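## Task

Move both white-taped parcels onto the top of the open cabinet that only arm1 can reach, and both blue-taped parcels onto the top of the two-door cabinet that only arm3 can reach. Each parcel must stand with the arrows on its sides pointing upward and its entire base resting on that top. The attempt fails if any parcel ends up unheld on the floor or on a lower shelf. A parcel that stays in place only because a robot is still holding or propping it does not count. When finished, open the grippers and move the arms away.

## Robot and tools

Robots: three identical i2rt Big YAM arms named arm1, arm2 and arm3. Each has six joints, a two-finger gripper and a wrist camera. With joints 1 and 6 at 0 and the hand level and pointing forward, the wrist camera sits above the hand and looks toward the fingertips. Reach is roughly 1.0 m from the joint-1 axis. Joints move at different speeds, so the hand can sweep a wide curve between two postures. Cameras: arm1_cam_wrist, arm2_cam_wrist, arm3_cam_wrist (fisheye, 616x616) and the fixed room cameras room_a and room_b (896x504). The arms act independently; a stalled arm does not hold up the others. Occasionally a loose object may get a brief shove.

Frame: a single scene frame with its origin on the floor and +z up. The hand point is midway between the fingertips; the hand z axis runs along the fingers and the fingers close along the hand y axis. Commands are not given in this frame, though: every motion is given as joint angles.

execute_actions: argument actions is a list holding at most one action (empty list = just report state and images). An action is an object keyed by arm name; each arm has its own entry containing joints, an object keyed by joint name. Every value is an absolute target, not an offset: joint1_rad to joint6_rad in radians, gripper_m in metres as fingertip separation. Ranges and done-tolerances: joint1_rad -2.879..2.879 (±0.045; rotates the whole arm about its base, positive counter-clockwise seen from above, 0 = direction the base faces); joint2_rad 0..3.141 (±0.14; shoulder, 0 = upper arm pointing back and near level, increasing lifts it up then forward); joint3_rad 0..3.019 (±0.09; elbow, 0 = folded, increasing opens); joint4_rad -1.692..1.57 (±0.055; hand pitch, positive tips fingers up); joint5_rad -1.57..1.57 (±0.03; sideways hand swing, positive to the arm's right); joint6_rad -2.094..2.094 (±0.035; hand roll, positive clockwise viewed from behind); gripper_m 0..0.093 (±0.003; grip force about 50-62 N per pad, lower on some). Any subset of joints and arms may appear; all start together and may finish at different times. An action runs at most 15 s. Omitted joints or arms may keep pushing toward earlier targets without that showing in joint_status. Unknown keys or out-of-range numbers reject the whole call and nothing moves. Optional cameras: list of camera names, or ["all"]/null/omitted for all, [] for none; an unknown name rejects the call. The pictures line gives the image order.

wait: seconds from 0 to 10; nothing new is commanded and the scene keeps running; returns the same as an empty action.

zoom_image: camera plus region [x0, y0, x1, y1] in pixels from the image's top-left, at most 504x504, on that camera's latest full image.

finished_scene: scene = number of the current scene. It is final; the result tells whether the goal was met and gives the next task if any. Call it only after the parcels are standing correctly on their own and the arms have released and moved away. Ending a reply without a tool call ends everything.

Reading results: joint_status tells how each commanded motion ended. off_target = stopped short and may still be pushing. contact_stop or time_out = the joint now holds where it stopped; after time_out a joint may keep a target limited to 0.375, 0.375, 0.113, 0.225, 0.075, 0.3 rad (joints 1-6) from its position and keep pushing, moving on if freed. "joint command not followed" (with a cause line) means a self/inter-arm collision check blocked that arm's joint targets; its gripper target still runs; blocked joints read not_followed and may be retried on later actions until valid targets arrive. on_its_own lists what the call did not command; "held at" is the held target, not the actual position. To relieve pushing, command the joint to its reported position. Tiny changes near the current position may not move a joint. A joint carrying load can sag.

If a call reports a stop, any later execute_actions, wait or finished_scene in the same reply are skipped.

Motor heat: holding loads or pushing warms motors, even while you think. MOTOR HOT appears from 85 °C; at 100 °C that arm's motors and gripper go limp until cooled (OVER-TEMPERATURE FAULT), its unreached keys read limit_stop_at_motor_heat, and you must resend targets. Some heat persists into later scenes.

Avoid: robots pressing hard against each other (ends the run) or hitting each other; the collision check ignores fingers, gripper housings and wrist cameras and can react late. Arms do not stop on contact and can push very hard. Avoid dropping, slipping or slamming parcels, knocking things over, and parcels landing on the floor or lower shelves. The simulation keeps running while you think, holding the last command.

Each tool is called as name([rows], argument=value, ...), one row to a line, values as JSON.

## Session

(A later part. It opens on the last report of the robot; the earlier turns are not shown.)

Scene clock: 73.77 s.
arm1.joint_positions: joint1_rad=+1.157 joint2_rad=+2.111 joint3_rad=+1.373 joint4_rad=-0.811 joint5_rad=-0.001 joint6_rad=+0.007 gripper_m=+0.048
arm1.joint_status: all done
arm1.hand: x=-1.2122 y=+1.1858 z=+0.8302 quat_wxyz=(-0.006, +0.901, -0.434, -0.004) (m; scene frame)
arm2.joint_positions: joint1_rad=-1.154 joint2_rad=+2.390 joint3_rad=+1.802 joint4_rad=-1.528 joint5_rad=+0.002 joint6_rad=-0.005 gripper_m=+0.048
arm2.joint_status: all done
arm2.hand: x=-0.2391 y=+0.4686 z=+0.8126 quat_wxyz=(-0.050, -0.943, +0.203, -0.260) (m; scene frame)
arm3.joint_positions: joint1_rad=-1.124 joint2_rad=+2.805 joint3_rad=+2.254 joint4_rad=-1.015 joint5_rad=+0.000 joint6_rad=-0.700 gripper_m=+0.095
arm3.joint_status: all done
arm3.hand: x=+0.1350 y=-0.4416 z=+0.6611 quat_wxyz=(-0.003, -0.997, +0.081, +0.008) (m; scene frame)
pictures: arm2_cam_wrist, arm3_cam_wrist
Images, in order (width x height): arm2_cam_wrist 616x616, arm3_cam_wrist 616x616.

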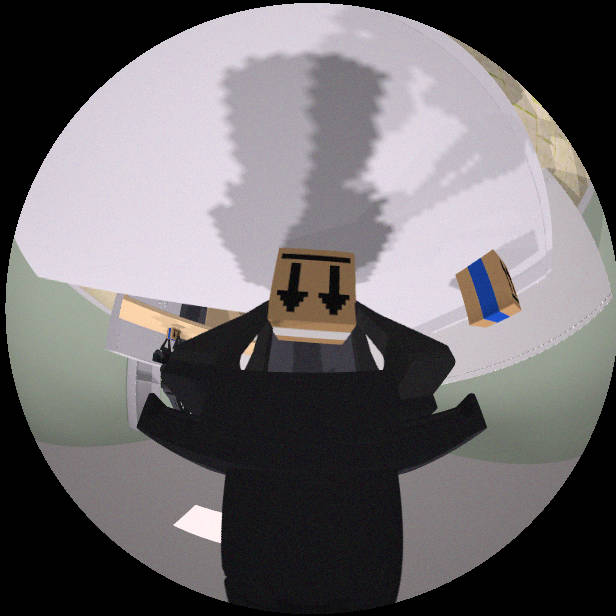

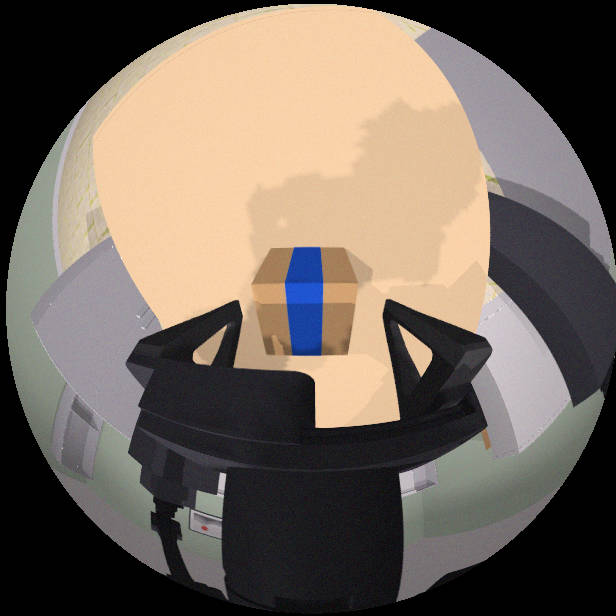

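execute_actions([
  {"arm1":{"joints":{"gripper_m":0.093}},"arm2":{"joints":{"joint2_rad":2.405,"joint4_rad":-1.505}},"arm3":{"joints":{"joint2_rad":2.825}}},
], cameras=["arm1_cam_wrist"])

Scene clock: 75.53 s.
arm1.joint_positions: joint1_rad=+1.157 joint2_rad=+2.111 joint3_rad=+1.373 joint4_rad=-0.811 joint5_rad=-0.001 joint6_rad=+0.007 gripper_m=+0.093
arm1.joint_status: all done
arm1.hand: x=-1.2122 y=+1.1858 z=+0.8302 quat_wxyz=(-0.006, +0.901, -0.434, -0.004) (m; scene frame)
arm2.joint_positions: joint1_rad=-1.154 joint2_rad=+2.394 joint3_rad=+1.802 joint4_rad=-1.514 joint5_rad=+0.001 joint6_rad=-0.005 gripper_m=+0.048
arm2.joint_status: all done
arm2.hand: x=-0.2410 y=+0.4694 z=+0.8089 quat_wxyz=(-0.049, -0.944, +0.204, -0.255) (m; scene frame)
arm3.joint_positions: joint1_rad=-1.124 joint2_rad=+2.805 joint3_rad=+2.254 joint4_rad=-1.015 joint5_rad=+0.000 joint6_rad=-0.700 gripper_m=+0.095
arm3.joint_status: all done
arm3.hand: x=+0.1350 y=-0.4416 z=+0.6611 quat_wxyz=(-0.003, -0.997, +0.081, +0.008) (m; scene frame)
pictures: arm1_cam_wrist
Images, in order (width x height): arm1_cam_wrist 616x616.

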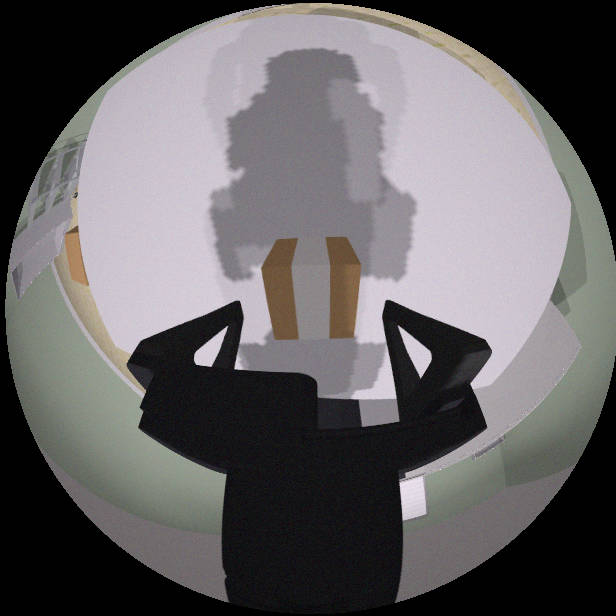

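execute_actions([
  {"arm1":{"joints":{"joint2_rad":1.85}},"arm2":{"joints":{"gripper_m":0.093}},"arm3":{"joints":{"gripper_m":0.04}}},
], cameras=["arm2_cam_wrist","arm3_cam_wrist"])

Scene clock: 78.40 s.
arm1.joint_positions: joint1_rad=+1.157 joint2_rad=+1.820 joint3_rad=+1.363 joint4_rad=-0.811 joint5_rad=-0.001 joint6_rad=+0.007 gripper_m=+0.093
arm1.joint_status: all done
arm1.hand: x=-1.2362 y=+1.2131 z=+0.9900 quat_wxyz=(-0.066, +0.892, -0.429, -0.130) (m; scene frame)
arm2.joint_positions: joint1_rad=-1.154 joint2_rad=+2.395 joint3_rad=+1.802 joint4_rad=-1.514 joint5_rad=+0.001 joint6_rad=-0.005 gripper_m=+0.093
arm2.joint_status: all done
arm2.hand: x=-0.2408 y=+0.4694 z=+0.8083 quat_wxyz=(-0.049, -0.944, +0.204, -0.255) (m; scene frame)
arm3.joint_positions: joint1_rad=-1.124 joint2_rad=+2.805 joint3_rad=+2.254 joint4_rad=-1.015 joint5_rad=+0.000 joint6_rad=-0.700 gripper_m=+0.053
arm3.joint_status: gripper_m off_target (ended at +0.053, target +0.040)
arm3.hand: x=+0.1351 y=-0.4417 z=+0.6609 quat_wxyz=(-0.003, -0.997, +0.081, +0.008) (m; scene frame)
pictures: arm2_cam_wrist, arm3_cam_wrist
Images, in order (width x height): arm2_cam_wrist 616x616, arm3_cam_wrist 616x616.

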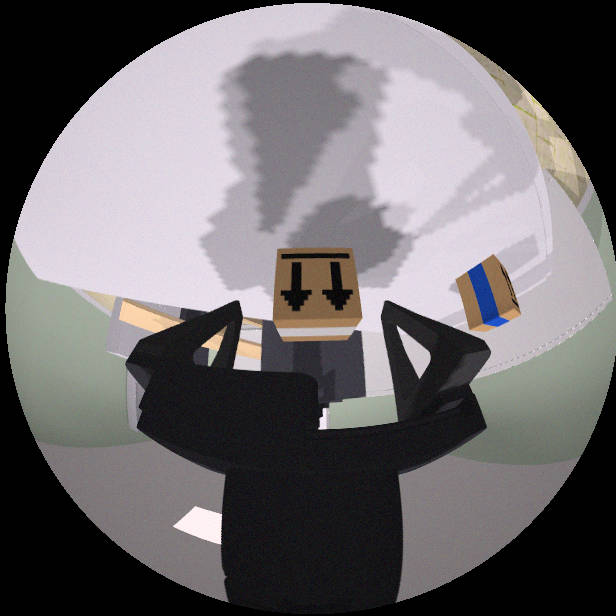

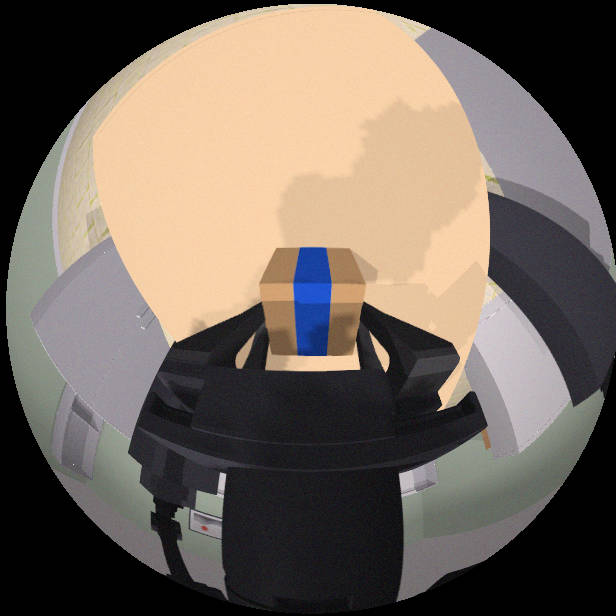

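execute_actions([
  {"arm1":{"joints":{"joint1_rad":-0.4,"joint4_rad":-1.1}},"arm2":{"joints":{"joint2_rad":2.25}},"arm3":{"joints":{"joint2_rad":2.3}}},
], cameras=[])

execute_actions([
  {"arm2":{"joints":{"joint1_rad":-1.524,"joint2_rad":2.31,"joint3_rad":1.95,"joint4_rad":-1.66}},"arm3":{"joints":{"joint1_rad":1.15,"joint2_rad":1.9,"joint3_rad":1.5,"joint4_rad":-1.17,"joint6_rad":0}}},
], cameras=["arm2_cam_wrist","arm3_cam_wrist","room_b"])

Scene clock: 81.47 s.
arm1.joint_positions: joint1_rad=-0.405 joint2_rad=+1.826 joint3_rad=+1.363 joint4_rad=-1.087 joint5_rad=+0.002 joint6_rad=+0.007 gripper_m=+0.093
arm1.joint_status: all done
arm1.hand: x=-0.4510 y=+1.0844 z=+0.9868 quat_wxyz=(-0.016, +0.334, -0.942, +0.001) (m; scene frame)
arm2.joint_positions: joint1_rad=-1.154 joint2_rad=+2.244 joint3_rad=+1.802 joint4_rad=-1.514 joint5_rad=+0.001 joint6_rad=-0.005 gripper_m=+0.093
arm2.joint_status: all done
arm2.hand: x=-0.2648 y=+0.4792 z=+0.8883 quat_wxyz=(-0.033, -0.960, +0.207, -0.184) (m; scene frame)
arm3.joint_positions: joint1_rad=-1.124 joint2_rad=+2.320 joint3_rad=+2.289 joint4_rad=-1.015 joint5_rad=+0.000 joint6_rad=-0.700 gripper_m=+0.053
arm3.joint_status: all done
arm3.hand: x=+0.0709 y=-0.3580 z=+1.0525 quat_wxyz=(+0.178, -0.962, +0.080, +0.190) (m; scene frame)
pictures: none
No camera images: the call's "cameras" was empty. Leave "cameras" out to get every camera's image.

Scene clock: 83.73 s.
arm1.joint_positions: joint1_rad=-0.405 joint2_rad=+1.826 joint3_rad=+1.363 joint4_rad=-1.087 joint5_rad=+0.002 joint6_rad=+0.007 gripper_m=+0.093
arm1.joint_status: not commanded
arm1.hand: x=-0.4510 y=+1.0844 z=+0.9868 quat_wxyz=(-0.016, +0.334, -0.942, +0.001) (m; scene frame)
arm2.joint_positions: joint1_rad=-1.516 joint2_rad=+2.315 joint3_rad=+1.914 joint4_rad=-1.646 joint5_rad=+0.001 joint6_rad=-0.005 gripper_m=+0.093
arm2.joint_status: all done
arm2.hand: x=-0.1510 y=+0.6477 z=+0.8931 quat_wxyz=(-0.085, -0.899, +0.373, -0.213) (m; scene frame)
arm3.joint_positions: joint1_rad=+1.159 joint2_rad=+1.926 joint3_rad=+1.498 joint4_rad=-1.158 joint5_rad=-0.002 joint6_rad=-0.013 gripper_m=+0.053
arm3.joint_status: all done
arm3.hand: x=+0.5284 y=-1.5469 z=+0.9762 quat_wxyz=(+0.006, -0.754, -0.657, +0.001) (m; scene frame)
pictures: arm2_cam_wrist, arm3_cam_wrist, room_b
Images, in order (width x height): arm2_cam_wrist 616x616, arm3_cam_wrist 616x616, room_b 896x504.

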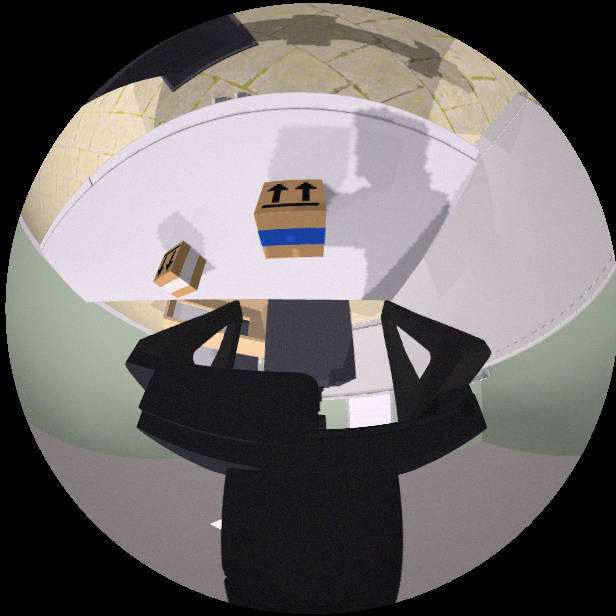

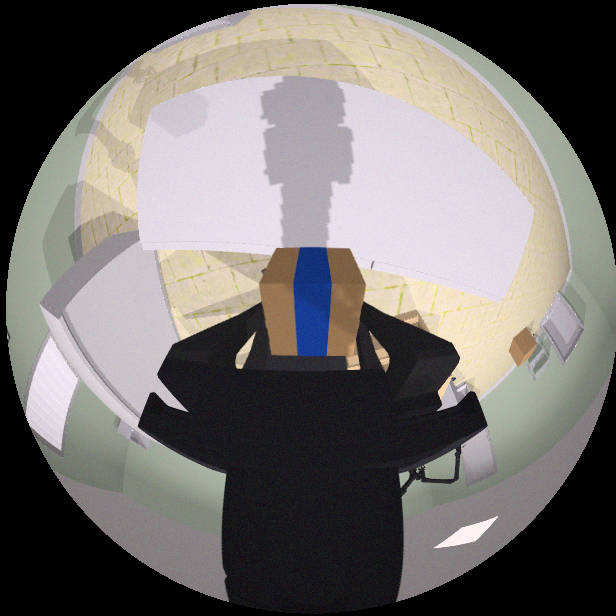

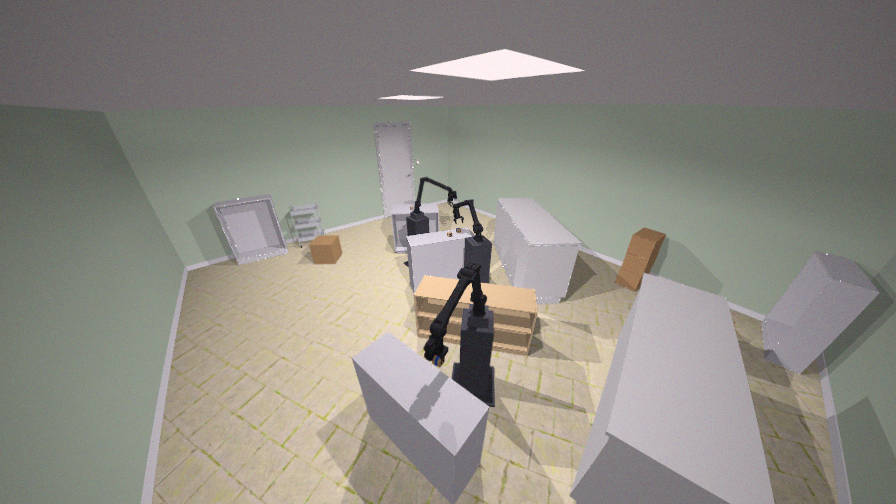

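execute_actions([
  {"arm2":{"joints":{"joint1_rad":-1.483,"joint2_rad":2.462,"joint3_rad":2.005,"joint4_rad":-1.59}},"arm3":{"joints":{"joint2_rad":2.27,"joint3_rad":1.855,"joint4_rad":-1.08}}},
], cameras=["arm2_cam_wrist","arm3_cam_wrist"])

Scene clock: 86.50 s.
arm1.joint_positions: joint1_rad=-0.405 joint2_rad=+1.826 joint3_rad=+1.363 joint4_rad=-1.087 joint5_rad=+0.002 joint6_rad=+0.007 gripper_m=+0.093
arm1.joint_status: not commanded
arm1.hand: x=-0.4510 y=+1.0844 z=+0.9868 quat_wxyz=(-0.016, +0.334, -0.942, +0.001) (m; scene frame)
arm2.joint_positions: joint1_rad=-1.484 joint2_rad=+2.481 joint3_rad=+1.981 joint4_rad=-1.599 joint5_rad=+0.001 joint6_rad=-0.005 gripper_m=+0.093
arm2.joint_status: all done
arm2.hand: x=-0.1693 y=+0.6407 z=+0.8115 quat_wxyz=(-0.090, -0.899, +0.356, -0.238) (m; scene frame)
arm3.joint_positions: joint1_rad=+1.159 joint2_rad=+2.294 joint3_rad=+1.796 joint4_rad=-1.086 joint5_rad=-0.002 joint6_rad=-0.013 gripper_m=+0.053
arm3.joint_status: all done
arm3.hand: x=+0.5127 y=-1.6417 z=+0.8607 quat_wxyz=(+0.005, -0.754, -0.657, +0.002) (m; scene frame)
pictures: arm2_cam_wrist, arm3_cam_wrist
Images, in order (width x height): arm2_cam_wrist 616x616, arm3_cam_wrist 616x616.

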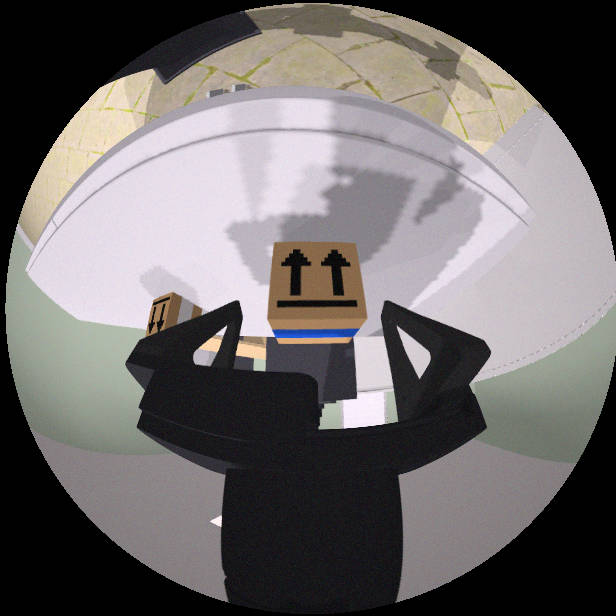

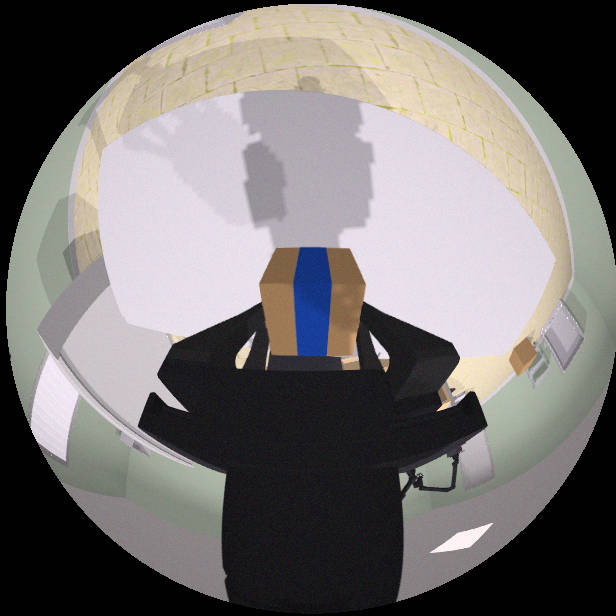

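execute_actions([
  {"arm2":{"joints":{"gripper_m":0.04}},"arm3":{"joints":{"joint2_rad":2.35,"joint4_rad":-1.025}}},
], cameras=[])

execute_actions([
  {"arm2":{"joints":{"joint2_rad":2.2}},"arm3":{"joints":{"joint2_rad":2.39,"joint4_rad":-1.0}}},
], cameras=["arm2_cam_wrist","arm3_cam_wrist"])

Scene clock: 88.23 s.
arm1.joint_positions: joint1_rad=-0.405 joint2_rad=+1.826 joint3_rad=+1.363 joint4_rad=-1.087 joint5_rad=+0.002 joint6_rad=+0.007 gripper_m=+0.093
arm1.joint_status: not commanded
arm1.hand: x=-0.4510 y=+1.0844 z=+0.9868 quat_wxyz=(-0.016, +0.334, -0.942, +0.001) (m; scene frame)
arm2.joint_positions: joint1_rad=-1.484 joint2_rad=+2.481 joint3_rad=+1.981 joint4_rad=-1.599 joint5_rad=+0.001 joint6_rad=-0.005 gripper_m=+0.053
arm2.joint_status: gripper_m off_target (ended at +0.053, target +0.040)
arm2.hand: x=-0.1693 y=+0.6407 z=+0.8115 quat_wxyz=(-0.090, -0.899, +0.356, -0.238) (m; scene frame)
arm3.joint_positions: joint1_rad=+1.159 joint2_rad=+2.349 joint3_rad=+1.804 joint4_rad=-1.038 joint5_rad=-0.002 joint6_rad=-0.013 gripper_m=+0.053
arm3.joint_status: all done
arm3.hand: x=+0.5117 y=-1.6457 z=+0.8282 quat_wxyz=(+0.005, -0.754, -0.657, +0.002) (m; scene frame)
pictures: none
No camera images: the call's "cameras" was empty. Leave "cameras" out to get every camera's image.

Scene clock: 89.70 s.
arm1.joint_positions: joint1_rad=-0.405 joint2_rad=+1.826 joint3_rad=+1.363 joint4_rad=-1.087 joint5_rad=+0.002 joint6_rad=+0.007 gripper_m=+0.093
arm1.joint_status: not commanded
arm1.hand: x=-0.4510 y=+1.0844 z=+0.9868 quat_wxyz=(-0.016, +0.334, -0.942, +0.001) (m; scene frame)
arm2.joint_positions: joint1_rad=-1.484 joint2_rad=+2.210 joint3_rad=+1.989 joint4_rad=-1.596 joint5_rad=+0.001 joint6_rad=-0.005 gripper_m=+0.053
arm2.joint_status: all done
arm2.hand: x=-0.1984 y=+0.6663 z=+0.9699 quat_wxyz=(-0.039, -0.924, +0.365, -0.110) (m; scene frame)
arm3.joint_positions: joint1_rad=+1.158 joint2_rad=+2.375 joint3_rad=+1.808 joint4_rad=-1.011 joint5_rad=-0.002 joint6_rad=-0.013 gripper_m=+0.053
arm3.joint_status: all done
arm3.hand: x=+0.5107 y=-1.6482 z=+0.8129 quat_wxyz=(+0.003, -0.754, -0.656, +0.004) (m; scene frame)
pictures: arm2_cam_wrist, arm3_cam_wrist
Images, in order (width x height): arm2_cam_wrist 616x616, arm3_cam_wrist 616x616.

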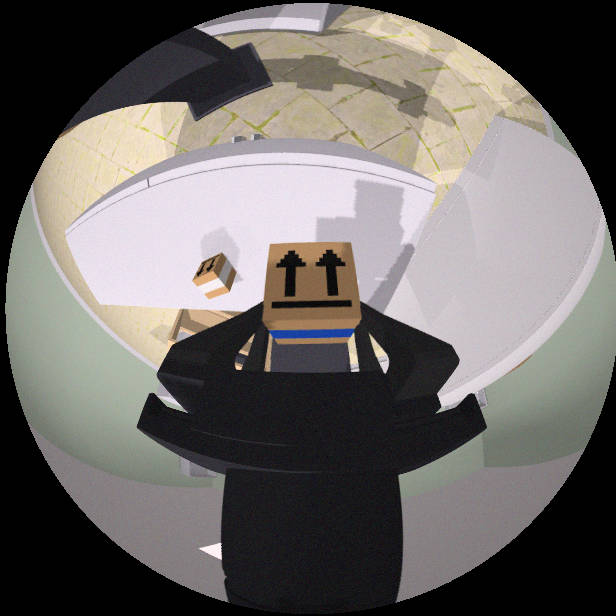

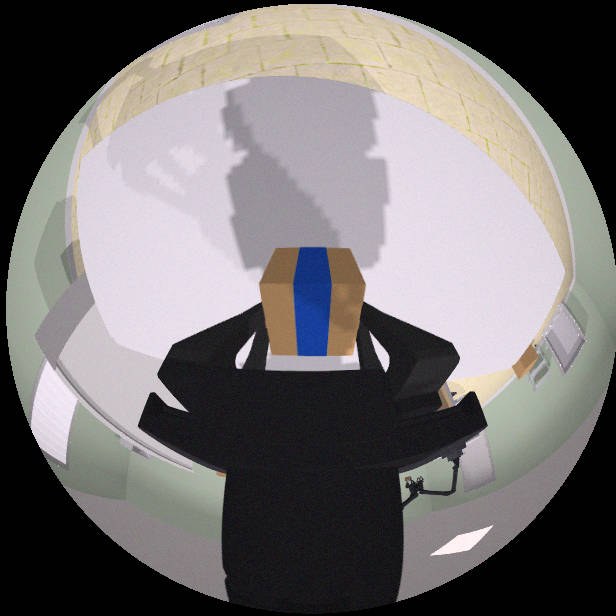

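execute_actions([
  {"arm2":{"joints":{"joint1_rad":1.144,"joint2_rad":2.2,"joint3_rad":1.5,"joint4_rad":0.85}},"arm3":{"joints":{"joint2_rad":2.425,"joint4_rad":-0.98}}},
], cameras=["arm3_cam_wrist"])

Scene clock: 93.07 s.
arm1.joint_positions: joint1_rad=-0.405 joint2_rad=+1.826 joint3_rad=+1.363 joint4_rad=-1.087 joint5_rad=+0.002 joint6_rad=+0.007 gripper_m=+0.093
arm1.joint_status: not commanded
arm1.hand: x=-0.4510 y=+1.0844 z=+0.9868 quat_wxyz=(-0.016, +0.334, -0.942, +0.001) (m; scene frame)
arm2.joint_positions: joint1_rad=+1.147 joint2_rad=+2.209 joint3_rad=+1.494 joint4_rad=+0.826 joint5_rad=-0.001 joint6_rad=-0.007 gripper_m=+0.053
arm2.joint_status: all done
arm2.hand: x=+0.4981 y=-0.5546 z=+1.0468 quat_wxyz=(-0.595, -0.396, -0.544, +0.440) (m; scene frame)
arm3.joint_positions: joint1_rad=+1.158 joint2_rad=+2.377 joint3_rad=+1.808 joint4_rad=-1.005 joint5_rad=-0.002 joint6_rad=-0.013 gripper_m=+0.053
arm3.joint_status: all done
arm3.hand: x=+0.5105 y=-1.6493 z=+0.8117 quat_wxyz=(+0.002, -0.754, -0.656, +0.006) (m; scene frame)
pictures: arm3_cam_wrist
Images, in order (width x height): arm3_cam_wrist 616x616.

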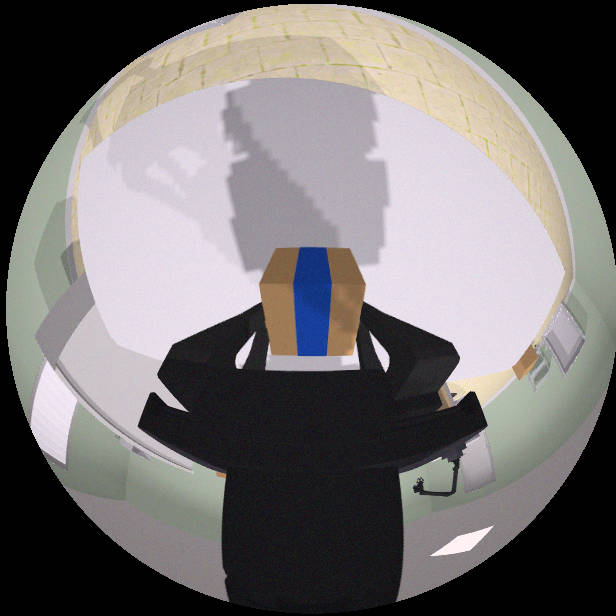

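execute_actions([
  {"arm1":{"joints":{"joint1_rad":-1.515,"joint2_rad":2.32,"joint3_rad":1.94,"joint4_rad":-1.16}},"arm2":{"joints":{"joint1_rad":1.13,"joint2_rad":2.49,"joint3_rad":1.16,"joint4_rad":0.87}},"arm3":{"joints":{"joint2_rad":2.377,"joint4_rad":-1.005,"gripper_m":0.093}}},
], cameras=["arm1_cam_wrist","arm2_cam_wrist"])

Scene clock: 96.03 s.
arm1.joint_positions: joint1_rad=-1.515 joint2_rad=+2.314 joint3_rad=+1.907 joint4_rad=-1.150 joint5_rad=+0.001 joint6_rad=+0.006 gripper_m=+0.093
arm1.joint_status: all done
arm1.hand: x=-0.2375 y=+0.4684 z=+0.8941 quat_wxyz=(-0.013, -0.212, -0.977, +0.002) (m; scene frame)
arm2.joint_positions: joint1_rad=+1.136 joint2_rad=+2.498 joint3_rad=+1.145 joint4_rad=+0.872 joint5_rad=+0.001 joint6_rad=-0.001 gripper_m=+0.053
arm2.joint_status: all done
arm2.hand: x=+0.4390 y=-0.3899 z=+0.6954 quat_wxyz=(-0.411, -0.512, -0.690, +0.305) (m; scene frame)
arm3.joint_positions: joint1_rad=+1.158 joint2_rad=+2.377 joint3_rad=+1.808 joint4_rad=-1.005 joint5_rad=-0.002 joint6_rad=-0.013 gripper_m=+0.093
arm3.joint_status: all done
arm3.hand: x=+0.5105 y=-1.6495 z=+0.8118 quat_wxyz=(+0.002, -0.754, -0.656, +0.006) (m; scene frame)
pictures: arm1_cam_wrist, arm2_cam_wrist
Images, in order (width x height): arm1_cam_wrist 616x616, arm2_cam_wrist 616x616.

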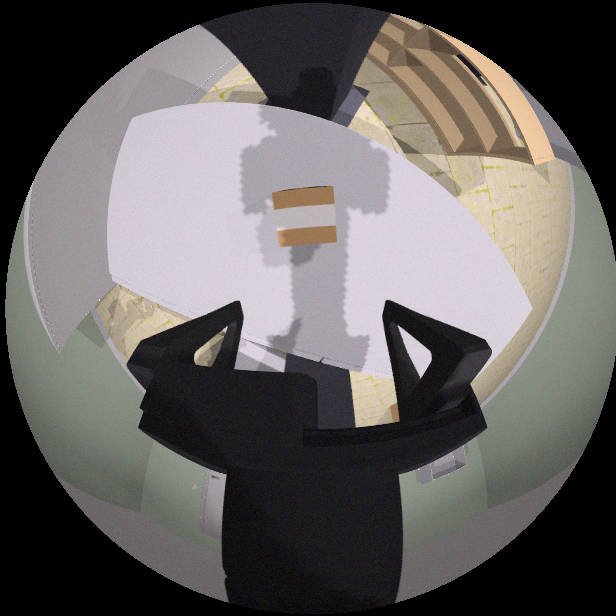

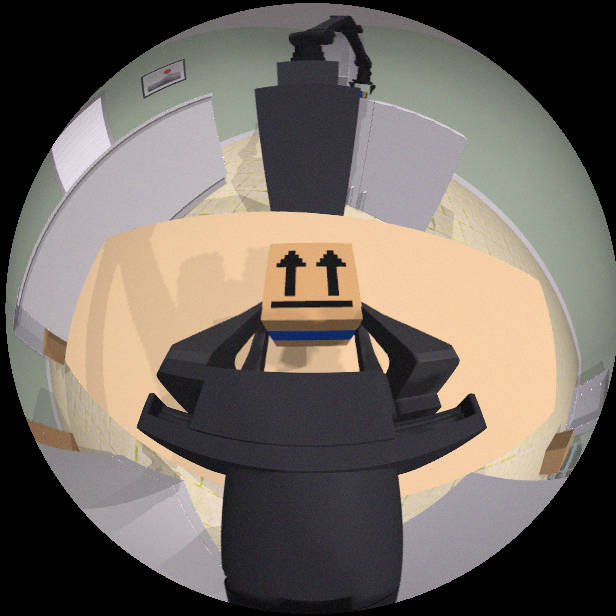

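execute_actions([
  {"arm1":{"joints":{"joint1_rad":-1.498,"joint2_rad":2.55,"joint3_rad":2.175,"joint4_rad":-1.15,"joint6_rad":-0.06}},"arm2":{"joints":{"joint2_rad":2.572,"joint3_rad":1.25,"joint4_rad":0.85}},"arm3":{"joints":{"joint2_rad":2.1}}},
], cameras=["arm1_cam_wrist","arm2_cam_wrist"])

Scene clock: 98.83 s.
arm1.joint_positions: joint1_rad=-1.510 joint2_rad=+2.537 joint3_rad=+2.125 joint4_rad=-1.150 joint5_rad=+0.001 joint6_rad=-0.051 gripper_m=+0.093
arm1.joint_status: all done
arm1.hand: x=-0.1967 y=+0.4544 z=+0.8194 quat_wxyz=(-0.011, -0.182, -0.983, +0.001) (m; scene frame)
arm2.joint_positions: joint1_rad=+1.136 joint2_rad=+2.576 joint3_rad=+1.231 joint4_rad=+0.855 joint5_rad=+0.001 joint6_rad=-0.001 gripper_m=+0.053
arm2.joint_status: all done
arm2.hand: x=+0.4430 y=-0.4031 z=+0.6663 quat_wxyz=(-0.407, -0.514, -0.692, +0.303) (m; scene frame)
arm3.joint_positions: joint1_rad=+1.158 joint2_rad=+2.092 joint3_rad=+1.832 joint4_rad=-1.005 joint5_rad=-0.002 joint6_rad=-0.013 gripper_m=+0.093
arm3.joint_status: all done
arm3.hand: x=+0.5056 y=-1.6965 z=+1.0123 quat_wxyz=(-0.098, -0.744, -0.649, +0.123) (m; scene frame)
pictures: arm1_cam_wrist, arm2_cam_wrist
Images, in order (width x height): arm1_cam_wrist 616x616, arm2_cam_wrist 616x616.

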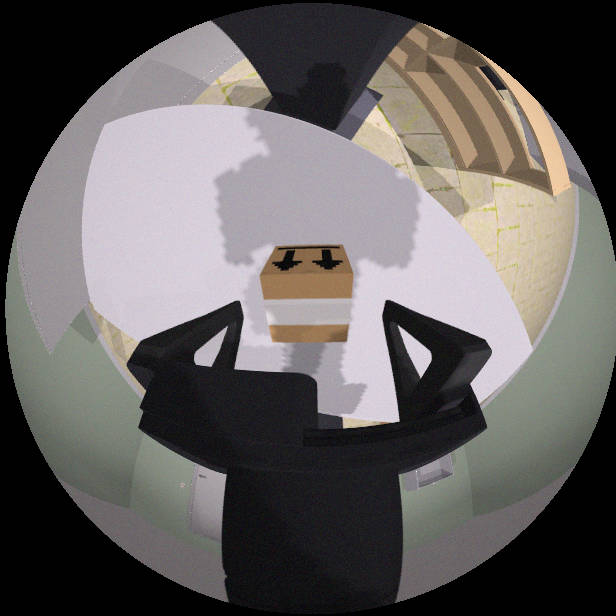

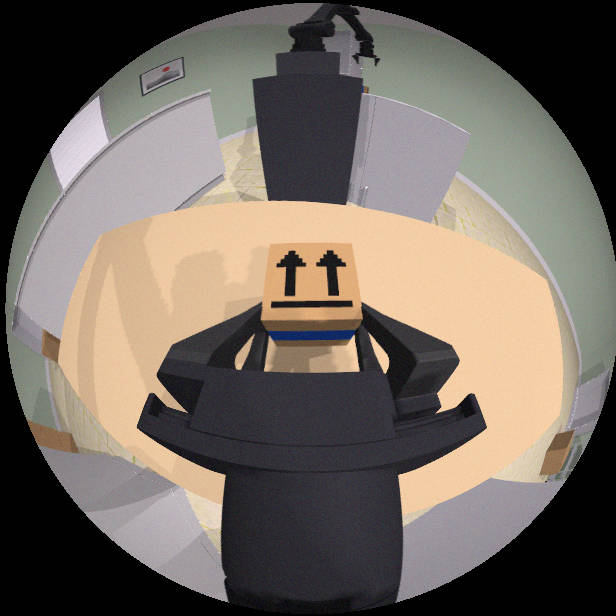

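execute_actions([
  {"arm1":{"joints":{"joint2_rad":2.59}},"arm2":{"joints":{"joint2_rad":2.605,"joint4_rad":0.875}},"arm3":{"joints":{"joint1_rad":-0.5,"joint2_rad":2.0,"joint3_rad":1.2,"joint4_rad":0.8}}},
], cameras=["room_b","arm3_cam_wrist"])

zoom_image(camera="room_b", region=[430, 240, 530, 320])

Scene clock: 102.00 s.
arm1.joint_positions: joint1_rad=-1.510 joint2_rad=+2.549 joint3_rad=+2.125 joint4_rad=-1.150 joint5_rad=+0.001 joint6_rad=-0.051 gripper_m=+0.093
arm1.joint_status: all done
arm1.hand: x=-0.1992 y=+0.4555 z=+0.8111 quat_wxyz=(-0.005, -0.182, -0.983, +0.000) (m; scene frame)
arm2.joint_positions: joint1_rad=+1.136 joint2_rad=+2.598 joint3_rad=+1.231 joint4_rad=+0.863 joint5_rad=+0.001 joint6_rad=+0.000 gripper_m=+0.053
arm2.joint_status: all done
arm2.hand: x=+0.4411 y=-0.3968 z=+0.6540 quat_wxyz=(-0.403, -0.516, -0.694, +0.299) (m; scene frame)
arm3.joint_positions: joint1_rad=-0.508 joint2_rad=+2.017 joint3_rad=+1.207 joint4_rad=+0.777 joint5_rad=+0.000 joint6_rad=-0.011 gripper_m=+0.093
arm3.joint_status: all done
arm3.hand: x=-0.1189 y=-0.8072 z=+1.0791 quat_wxyz=(+0.086, -0.710, +0.087, +0.694) (m; scene frame)
pictures: arm3_cam_wrist, room_b
Images, in order (width x height): arm3_cam_wrist 616x616, room_b 896x504.

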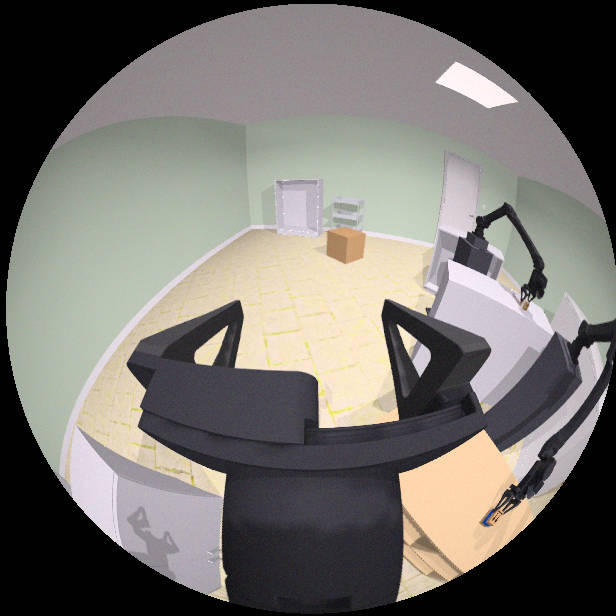

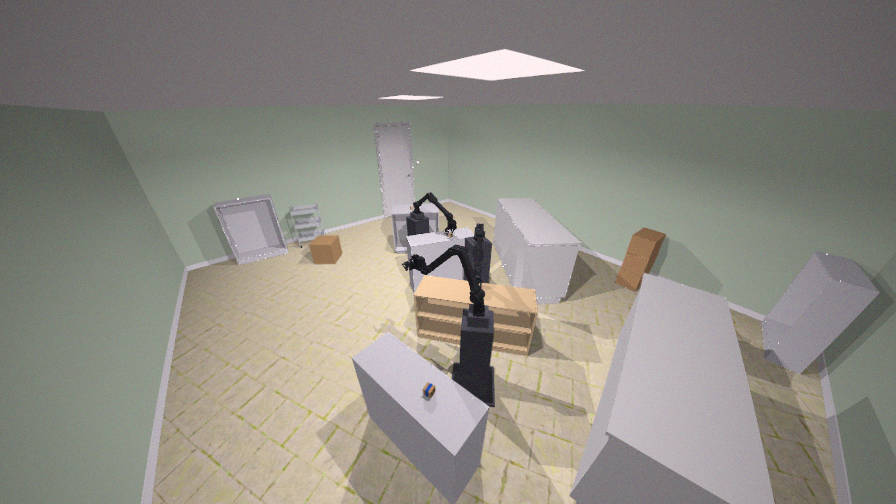

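Region (430, 240, 530, 320) of room_b's 896x504 image, scaled by 5.040, with more detail than that image has; it fills the top 403 rows of this view, and the rest is white.

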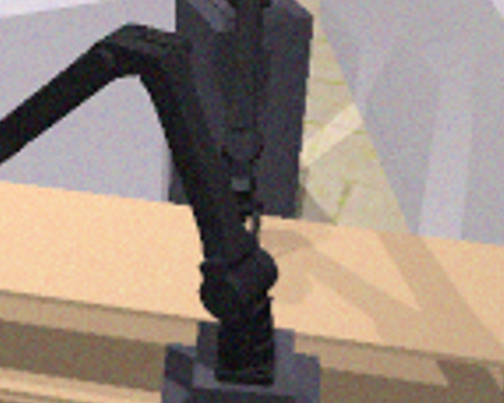

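execute_actions([
  {"arm1":{"joints":{"gripper_m":0.04}},"arm2":{"joints":{"joint2_rad":2.63,"joint4_rad":0.9}}},
], cameras=["arm1_cam_wrist","arm2_cam_wrist"])

Scene clock: 103.47 s.
arm1.joint_positions: joint1_rad=-1.510 joint2_rad=+2.549 joint3_rad=+2.125 joint4_rad=-1.150 joint5_rad=+0.001 joint6_rad=-0.052 gripper_m=+0.049
arm1.joint_status: gripper_m off_target (ended at +0.049, target +0.040)
arm1.hand: x=-0.1992 y=+0.4556 z=+0.8111 quat_wxyz=(-0.005, -0.181, -0.983, +0.000) (m; scene frame)
arm2.joint_positions: joint1_rad=+1.136 joint2_rad=+2.609 joint3_rad=+1.231 joint4_rad=+0.889 joint5_rad=+0.001 joint6_rad=+0.000 gripper_m=+0.053
arm2.joint_status: all done
arm2.hand: x=+0.4409 y=-0.3960 z=+0.6525 quat_wxyz=(-0.408, -0.514, -0.691, +0.303) (m; scene frame)
arm3.joint_positions: joint1_rad=-0.508 joint2_rad=+2.017 joint3_rad=+1.207 joint4_rad=+0.777 joint5_rad=+0.000 joint6_rad=-0.011 gripper_m=+0.093
arm3.joint_status: not commanded
arm3.hand: x=-0.1189 y=-0.8072 z=+1.0791 quat_wxyz=(+0.086, -0.710, +0.087, +0.694) (m; scene frame)
pictures: arm1_cam_wrist, arm2_cam_wrist
Images, in order (width x height): arm1_cam_wrist 616x616, arm2_cam_wrist 616x616.

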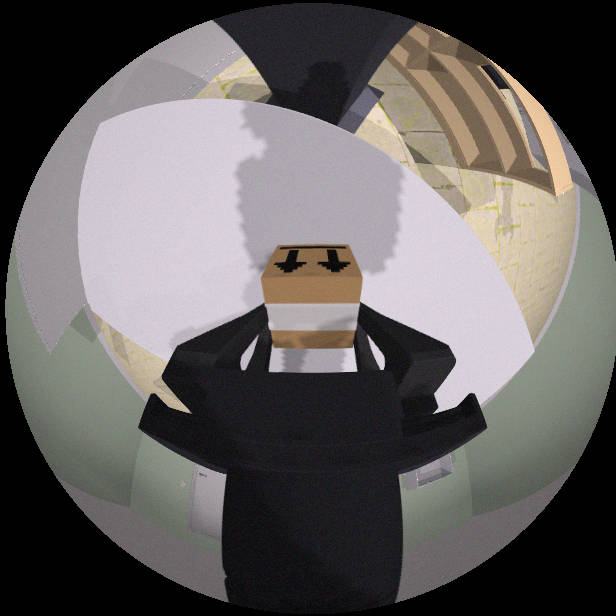

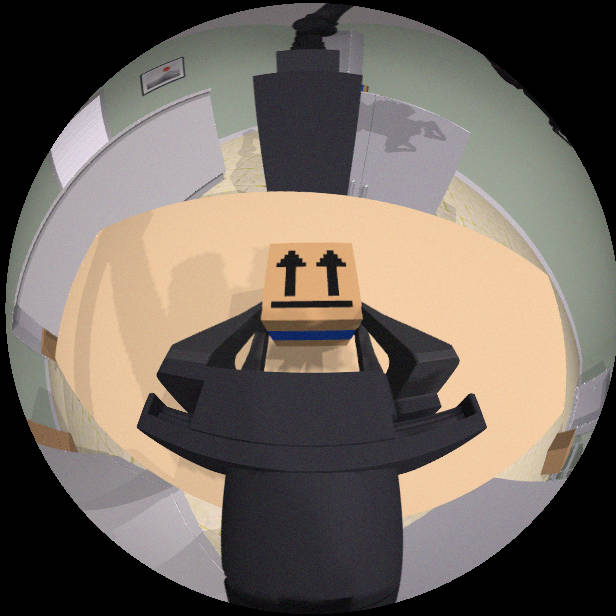

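execute_actions([
  {"arm1":{"joints":{"joint2_rad":2.3}},"arm2":{"joints":{"joint2_rad":2.655}}},
], cameras=[])

Scene clock: 105.33 s.
arm1.joint_positions: joint1_rad=-1.510 joint2_rad=+2.270 joint3_rad=+2.153 joint4_rad=-1.150 joint5_rad=+0.001 joint6_rad=-0.052 gripper_m=+0.049
arm1.joint_status: all done
arm1.hand: x=-0.1571 y=+0.4361 z=+1.0261 quat_wxyz=(-0.154, -0.179, -0.971, +0.035) (m; scene frame)
arm2.joint_positions: joint1_rad=+1.136 joint2_rad=+2.617 joint3_rad=+1.236 joint4_rad=+0.903 joint5_rad=+0.001 joint6_rad=+0.001 gripper_m=+0.053
arm2.joint_status: all done
arm2.hand: x=+0.4411 y=-0.3967 z=+0.6514 quat_wxyz=(-0.411, -0.513, -0.689, +0.305) (m; scene frame)
arm3.joint_positions: joint1_rad=-0.508 joint2_rad=+2.017 joint3_rad=+1.207 joint4_rad=+0.777 joint5_rad=+0.000 joint6_rad=-0.011 gripper_m=+0.093
arm3.joint_status: not commanded
arm3.hand: x=-0.1189 y=-0.8072 z=+1.0791 quat_wxyz=(+0.086, -0.710, +0.087, +0.694) (m; scene frame)
pictures: none
No camera images: the call's "cameras" was empty. Leave "cameras" out to get every camera's image.

execute_actions([
  {"arm1":{"joints":{"joint1_rad":0.78,"joint2_rad":2.03,"joint3_rad":1.37,"joint4_rad":-0.88,"joint6_rad":0}},"arm2":{"joints":{"joint2_rad":2.61,"gripper_m":0.093}}},
], cameras=["arm2_cam_wrist"])

execute_actions([
  {"arm1":{"joints":{"joint2_rad":2.125,"joint4_rad":-0.8}},"arm2":{"joints":{"joint2_rad":1.6,"joint3_rad":0.8,"joint4_rad":0}}},
], cameras=["arm1_cam_wrist","room_a"])

Scene clock: 108.50 s.
arm1.joint_positions: joint1_rad=+0.788 joint2_rad=+2.029 joint3_rad=+1.378 joint4_rad=-0.878 joint5_rad=-0.002 joint6_rad=-0.008 gripper_m=+0.049
arm1.joint_status: all done
arm1.hand: x=-1.0320 y=+1.2855 z=+0.8784 quat_wxyz=(-0.015, +0.810, -0.586, -0.012) (m; scene frame)
arm2.joint_positions: joint1_rad=+1.136 joint2_rad=+2.616 joint3_rad=+1.236 joint4_rad=+0.903 joint5_rad=+0.001 joint6_rad=+0.001 gripper_m=+0.093
arm2.joint_status: all done
arm2.hand: x=+0.4412 y=-0.3970 z=+0.6518 quat_wxyz=(-0.412, -0.513, -0.689, +0.305) (m; scene frame)
arm3.joint_positions: joint1_rad=-0.508 joint2_rad=+2.017 joint3_rad=+1.207 joint4_rad=+0.777 joint5_rad=+0.000 joint6_rad=-0.011 gripper_m=+0.093
arm3.joint_status: not commanded
arm3.hand: x=-0.1189 y=-0.8072 z=+1.0791 quat_wxyz=(+0.086, -0.710, +0.087, +0.694) (m; scene frame)
pictures: arm2_cam_wrist
Images, in order (width x height): arm2_cam_wrist 616x616.

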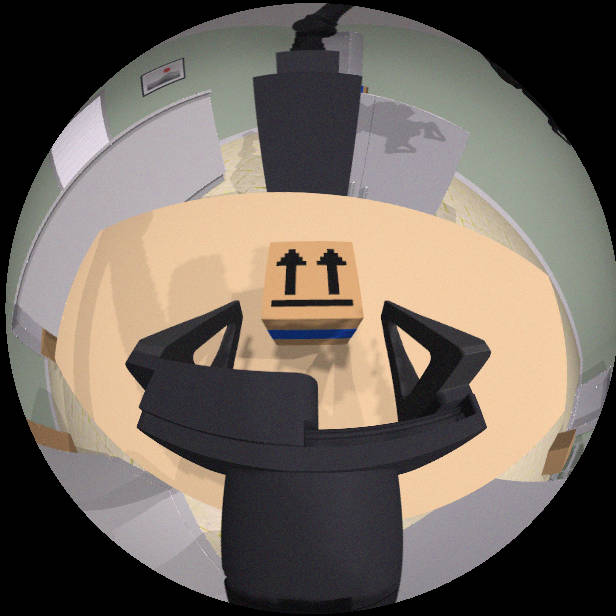

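Scene clock: 110.13 s.
arm1.joint_positions: joint1_rad=+0.788 joint2_rad=+2.111 joint3_rad=+1.371 joint4_rad=-0.814 joint5_rad=-0.002 joint6_rad=-0.008 gripper_m=+0.049
arm1.joint_status: all done
arm1.hand: x=-1.0303 y=+1.2821 z=+0.8323 quat_wxyz=(-0.008, +0.810, -0.586, -0.001) (m; scene frame)
arm2.joint_positions: joint1_rad=+1.136 joint2_rad=+1.599 joint3_rad=+0.798 joint4_rad=+0.010 joint5_rad=+0.001 joint6_rad=+0.001 gripper_m=+0.093
arm2.joint_status: all done
arm2.hand: x=+0.4033 y=-0.2720 z=+0.9384 quat_wxyz=(-0.299, -0.554, -0.745, +0.222) (m; scene frame)
arm3.joint_positions: joint1_rad=-0.508 joint2_rad=+2.017 joint3_rad=+1.207 joint4_rad=+0.777 joint5_rad=+0.000 joint6_rad=-0.011 gripper_m=+0.093
arm3.joint_status: not commanded
arm3.hand: x=-0.1189 y=-0.8072 z=+1.0791 quat_wxyz=(+0.086, -0.710, +0.087, +0.694) (m; scene frame)
pictures: arm1_cam_wrist, room_a
Images, in order (width x height): arm1_cam_wrist 616x616, room_a 896x504.

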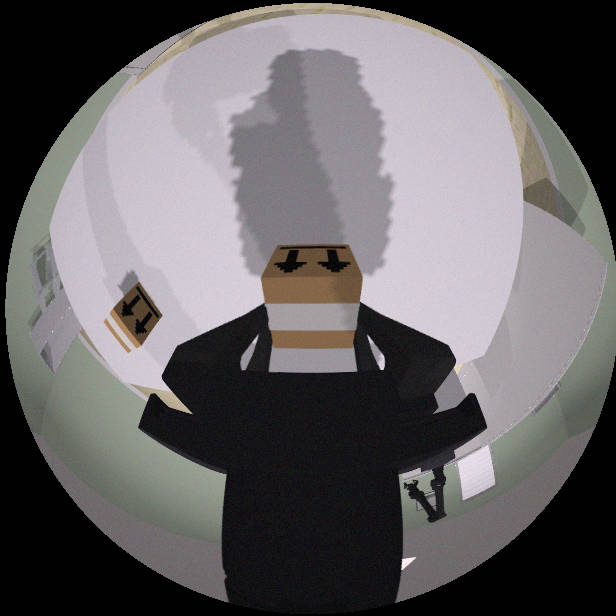

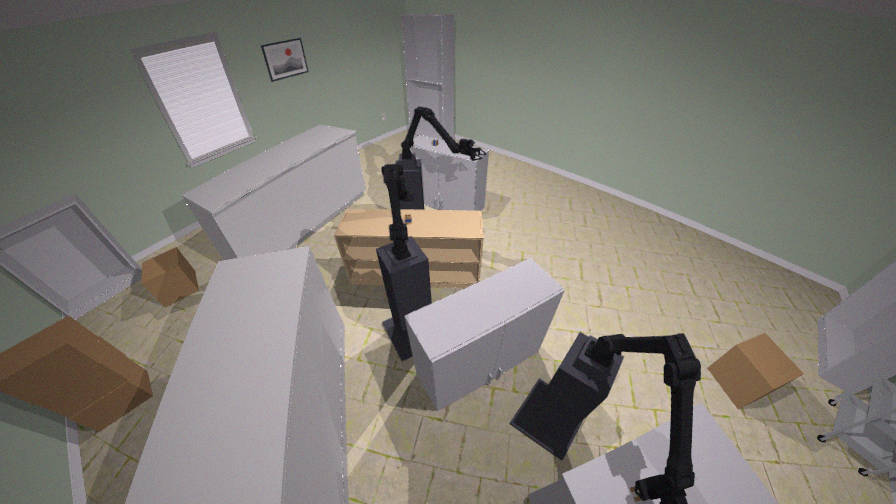

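execute_actions([
  {"arm1":{"joints":{"joint2_rad":2.165}},"arm2":{"joints":{"joint1_rad":-0.9,"joint2_rad":1.2}},"arm3":{"joints":{"joint1_rad":-0.8,"joint2_rad":2.37,"joint3_rad":0.86,"joint4_rad":1.03}}},
], cameras=[])

execute_actions([
  {"arm1":{"joints":{"gripper_m":0.093}},"arm3":{"joints":{"joint1_rad":-1.556}}},
], cameras=["arm1_cam_wrist","arm3_cam_wrist"])

Scene clock: 112.93 s.
arm1.joint_positions: joint1_rad=+0.788 joint2_rad=+2.124 joint3_rad=+1.371 joint4_rad=-0.812 joint5_rad=-0.001 joint6_rad=-0.007 gripper_m=+0.049
arm1.joint_status: all done
arm1.hand: x=-1.0293 y=+1.2800 z=+0.8251 quat_wxyz=(-0.004, +0.810, -0.586, +0.003) (m; scene frame)
arm2.joint_positions: joint1_rad=-0.900 joint2_rad=+1.203 joint3_rad=+0.788 joint4_rad=+0.005 joint5_rad=+0.001 joint6_rad=+0.001 gripper_m=+0.093
arm2.joint_status: all done
arm2.hand: x=-0.2671 y=+0.3317 z=+1.1492 quat_wxyz=(+0.054, -0.832, +0.069, +0.548) (m; scene frame)
arm3.joint_positions: joint1_rad=-0.800 joint2_rad=+2.386 joint3_rad=+0.846 joint4_rad=+1.010 joint5_rad=+0.002 joint6_rad=-0.010 gripper_m=+0.093
arm3.joint_status: all done
arm3.hand: x=+0.1230 y=-0.7023 z=+0.7517 quat_wxyz=(+0.131, -0.835, +0.230, +0.483) (m; scene frame)
pictures: none
No camera images: the call's "cameras" was empty. Leave "cameras" out to get every camera's image.

Scene clock: 114.27 s.
arm1.joint_positions: joint1_rad=+0.788 joint2_rad=+2.130 joint3_rad=+1.371 joint4_rad=-0.812 joint5_rad=-0.001 joint6_rad=-0.007 gripper_m=+0.093
arm1.joint_status: all done
arm1.hand: x=-1.0288 y=+1.2786 z=+0.8217 quat_wxyz=(-0.003, +0.810, -0.586, +0.006) (m; scene frame)
arm2.joint_positions: joint1_rad=-0.900 joint2_rad=+1.203 joint3_rad=+0.788 joint4_rad=+0.005 joint5_rad=+0.001 joint6_rad=+0.001 gripper_m=+0.093
arm2.joint_status: not commanded
arm2.hand: x=-0.2671 y=+0.3317 z=+1.1492 quat_wxyz=(+0.054, -0.832, +0.069, +0.548) (m; scene frame)
arm3.joint_positions: joint1_rad=-1.563 joint2_rad=+2.386 joint3_rad=+0.858 joint4_rad=+1.010 joint5_rad=+0.000 joint6_rad=-0.010 gripper_m=+0.093
arm3.joint_status: all done
arm3.hand: x=+0.4578 y=-0.4410 z=+0.7481 quat_wxyz=(+0.300, -0.689, +0.524, +0.400) (m; scene frame)
pictures: arm1_cam_wrist, arm3_cam_wrist
Images, in order (width x height): arm1_cam_wrist 616x616, arm3_cam_wrist 616x616.

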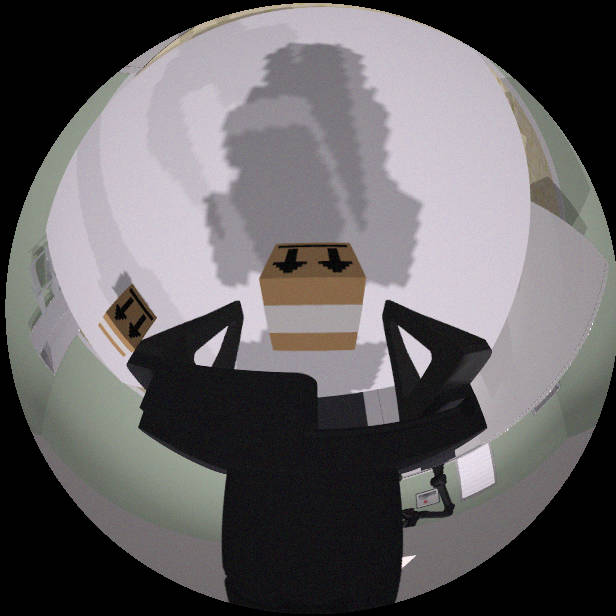

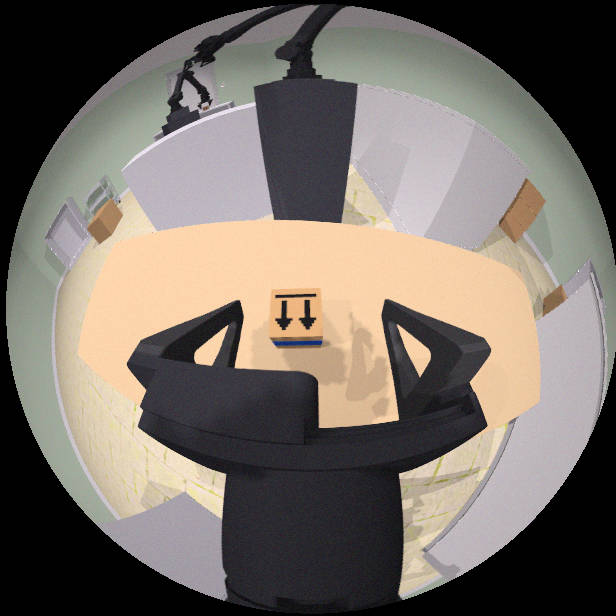

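execute_actions([
  {"arm1":{"joints":{"joint2_rad":1.6}},"arm3":{"joints":{"joint1_rad":-1.53,"joint2_rad":2.635,"joint3_rad":1.095,"joint4_rad":1.075}}},
], cameras=["arm3_cam_wrist"])

Scene clock: 116.57 s.
arm1.joint_positions: joint1_rad=+0.788 joint2_rad=+1.579 joint3_rad=+1.360 joint4_rad=-0.810 joint5_rad=-0.001 joint6_rad=-0.007 gripper_m=+0.093
arm1.joint_status: all done
arm1.hand: x=-1.0437 y=+1.3127 z=+1.1300 quat_wxyz=(-0.161, +0.782, -0.564, -0.210) (m; scene frame)
arm2.joint_positions: joint1_rad=-0.900 joint2_rad=+1.203 joint3_rad=+0.788 joint4_rad=+0.005 joint5_rad=+0.001 joint6_rad=+0.001 gripper_m=+0.093
arm2.joint_status: not commanded
arm2.hand: x=-0.2671 y=+0.3317 z=+1.1492 quat_wxyz=(+0.054, -0.832, +0.069, +0.548) (m; scene frame)
arm3.joint_positions: joint1_rad=-1.534 joint2_rad=+2.645 joint3_rad=+1.085 joint4_rad=+1.058 joint5_rad=+0.000 joint6_rad=-0.010 gripper_m=+0.093
arm3.joint_status: all done
arm3.hand: x=+0.4311 y=-0.4150 z=+0.6619 quat_wxyz=(+0.299, -0.693, +0.512, +0.410) (m; scene frame)
pictures: arm3_cam_wrist
Images, in order (width x height): arm3_cam_wrist 616x616.

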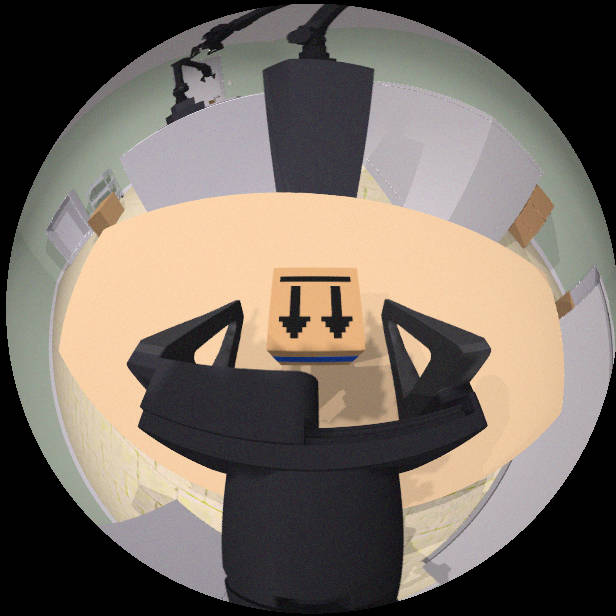

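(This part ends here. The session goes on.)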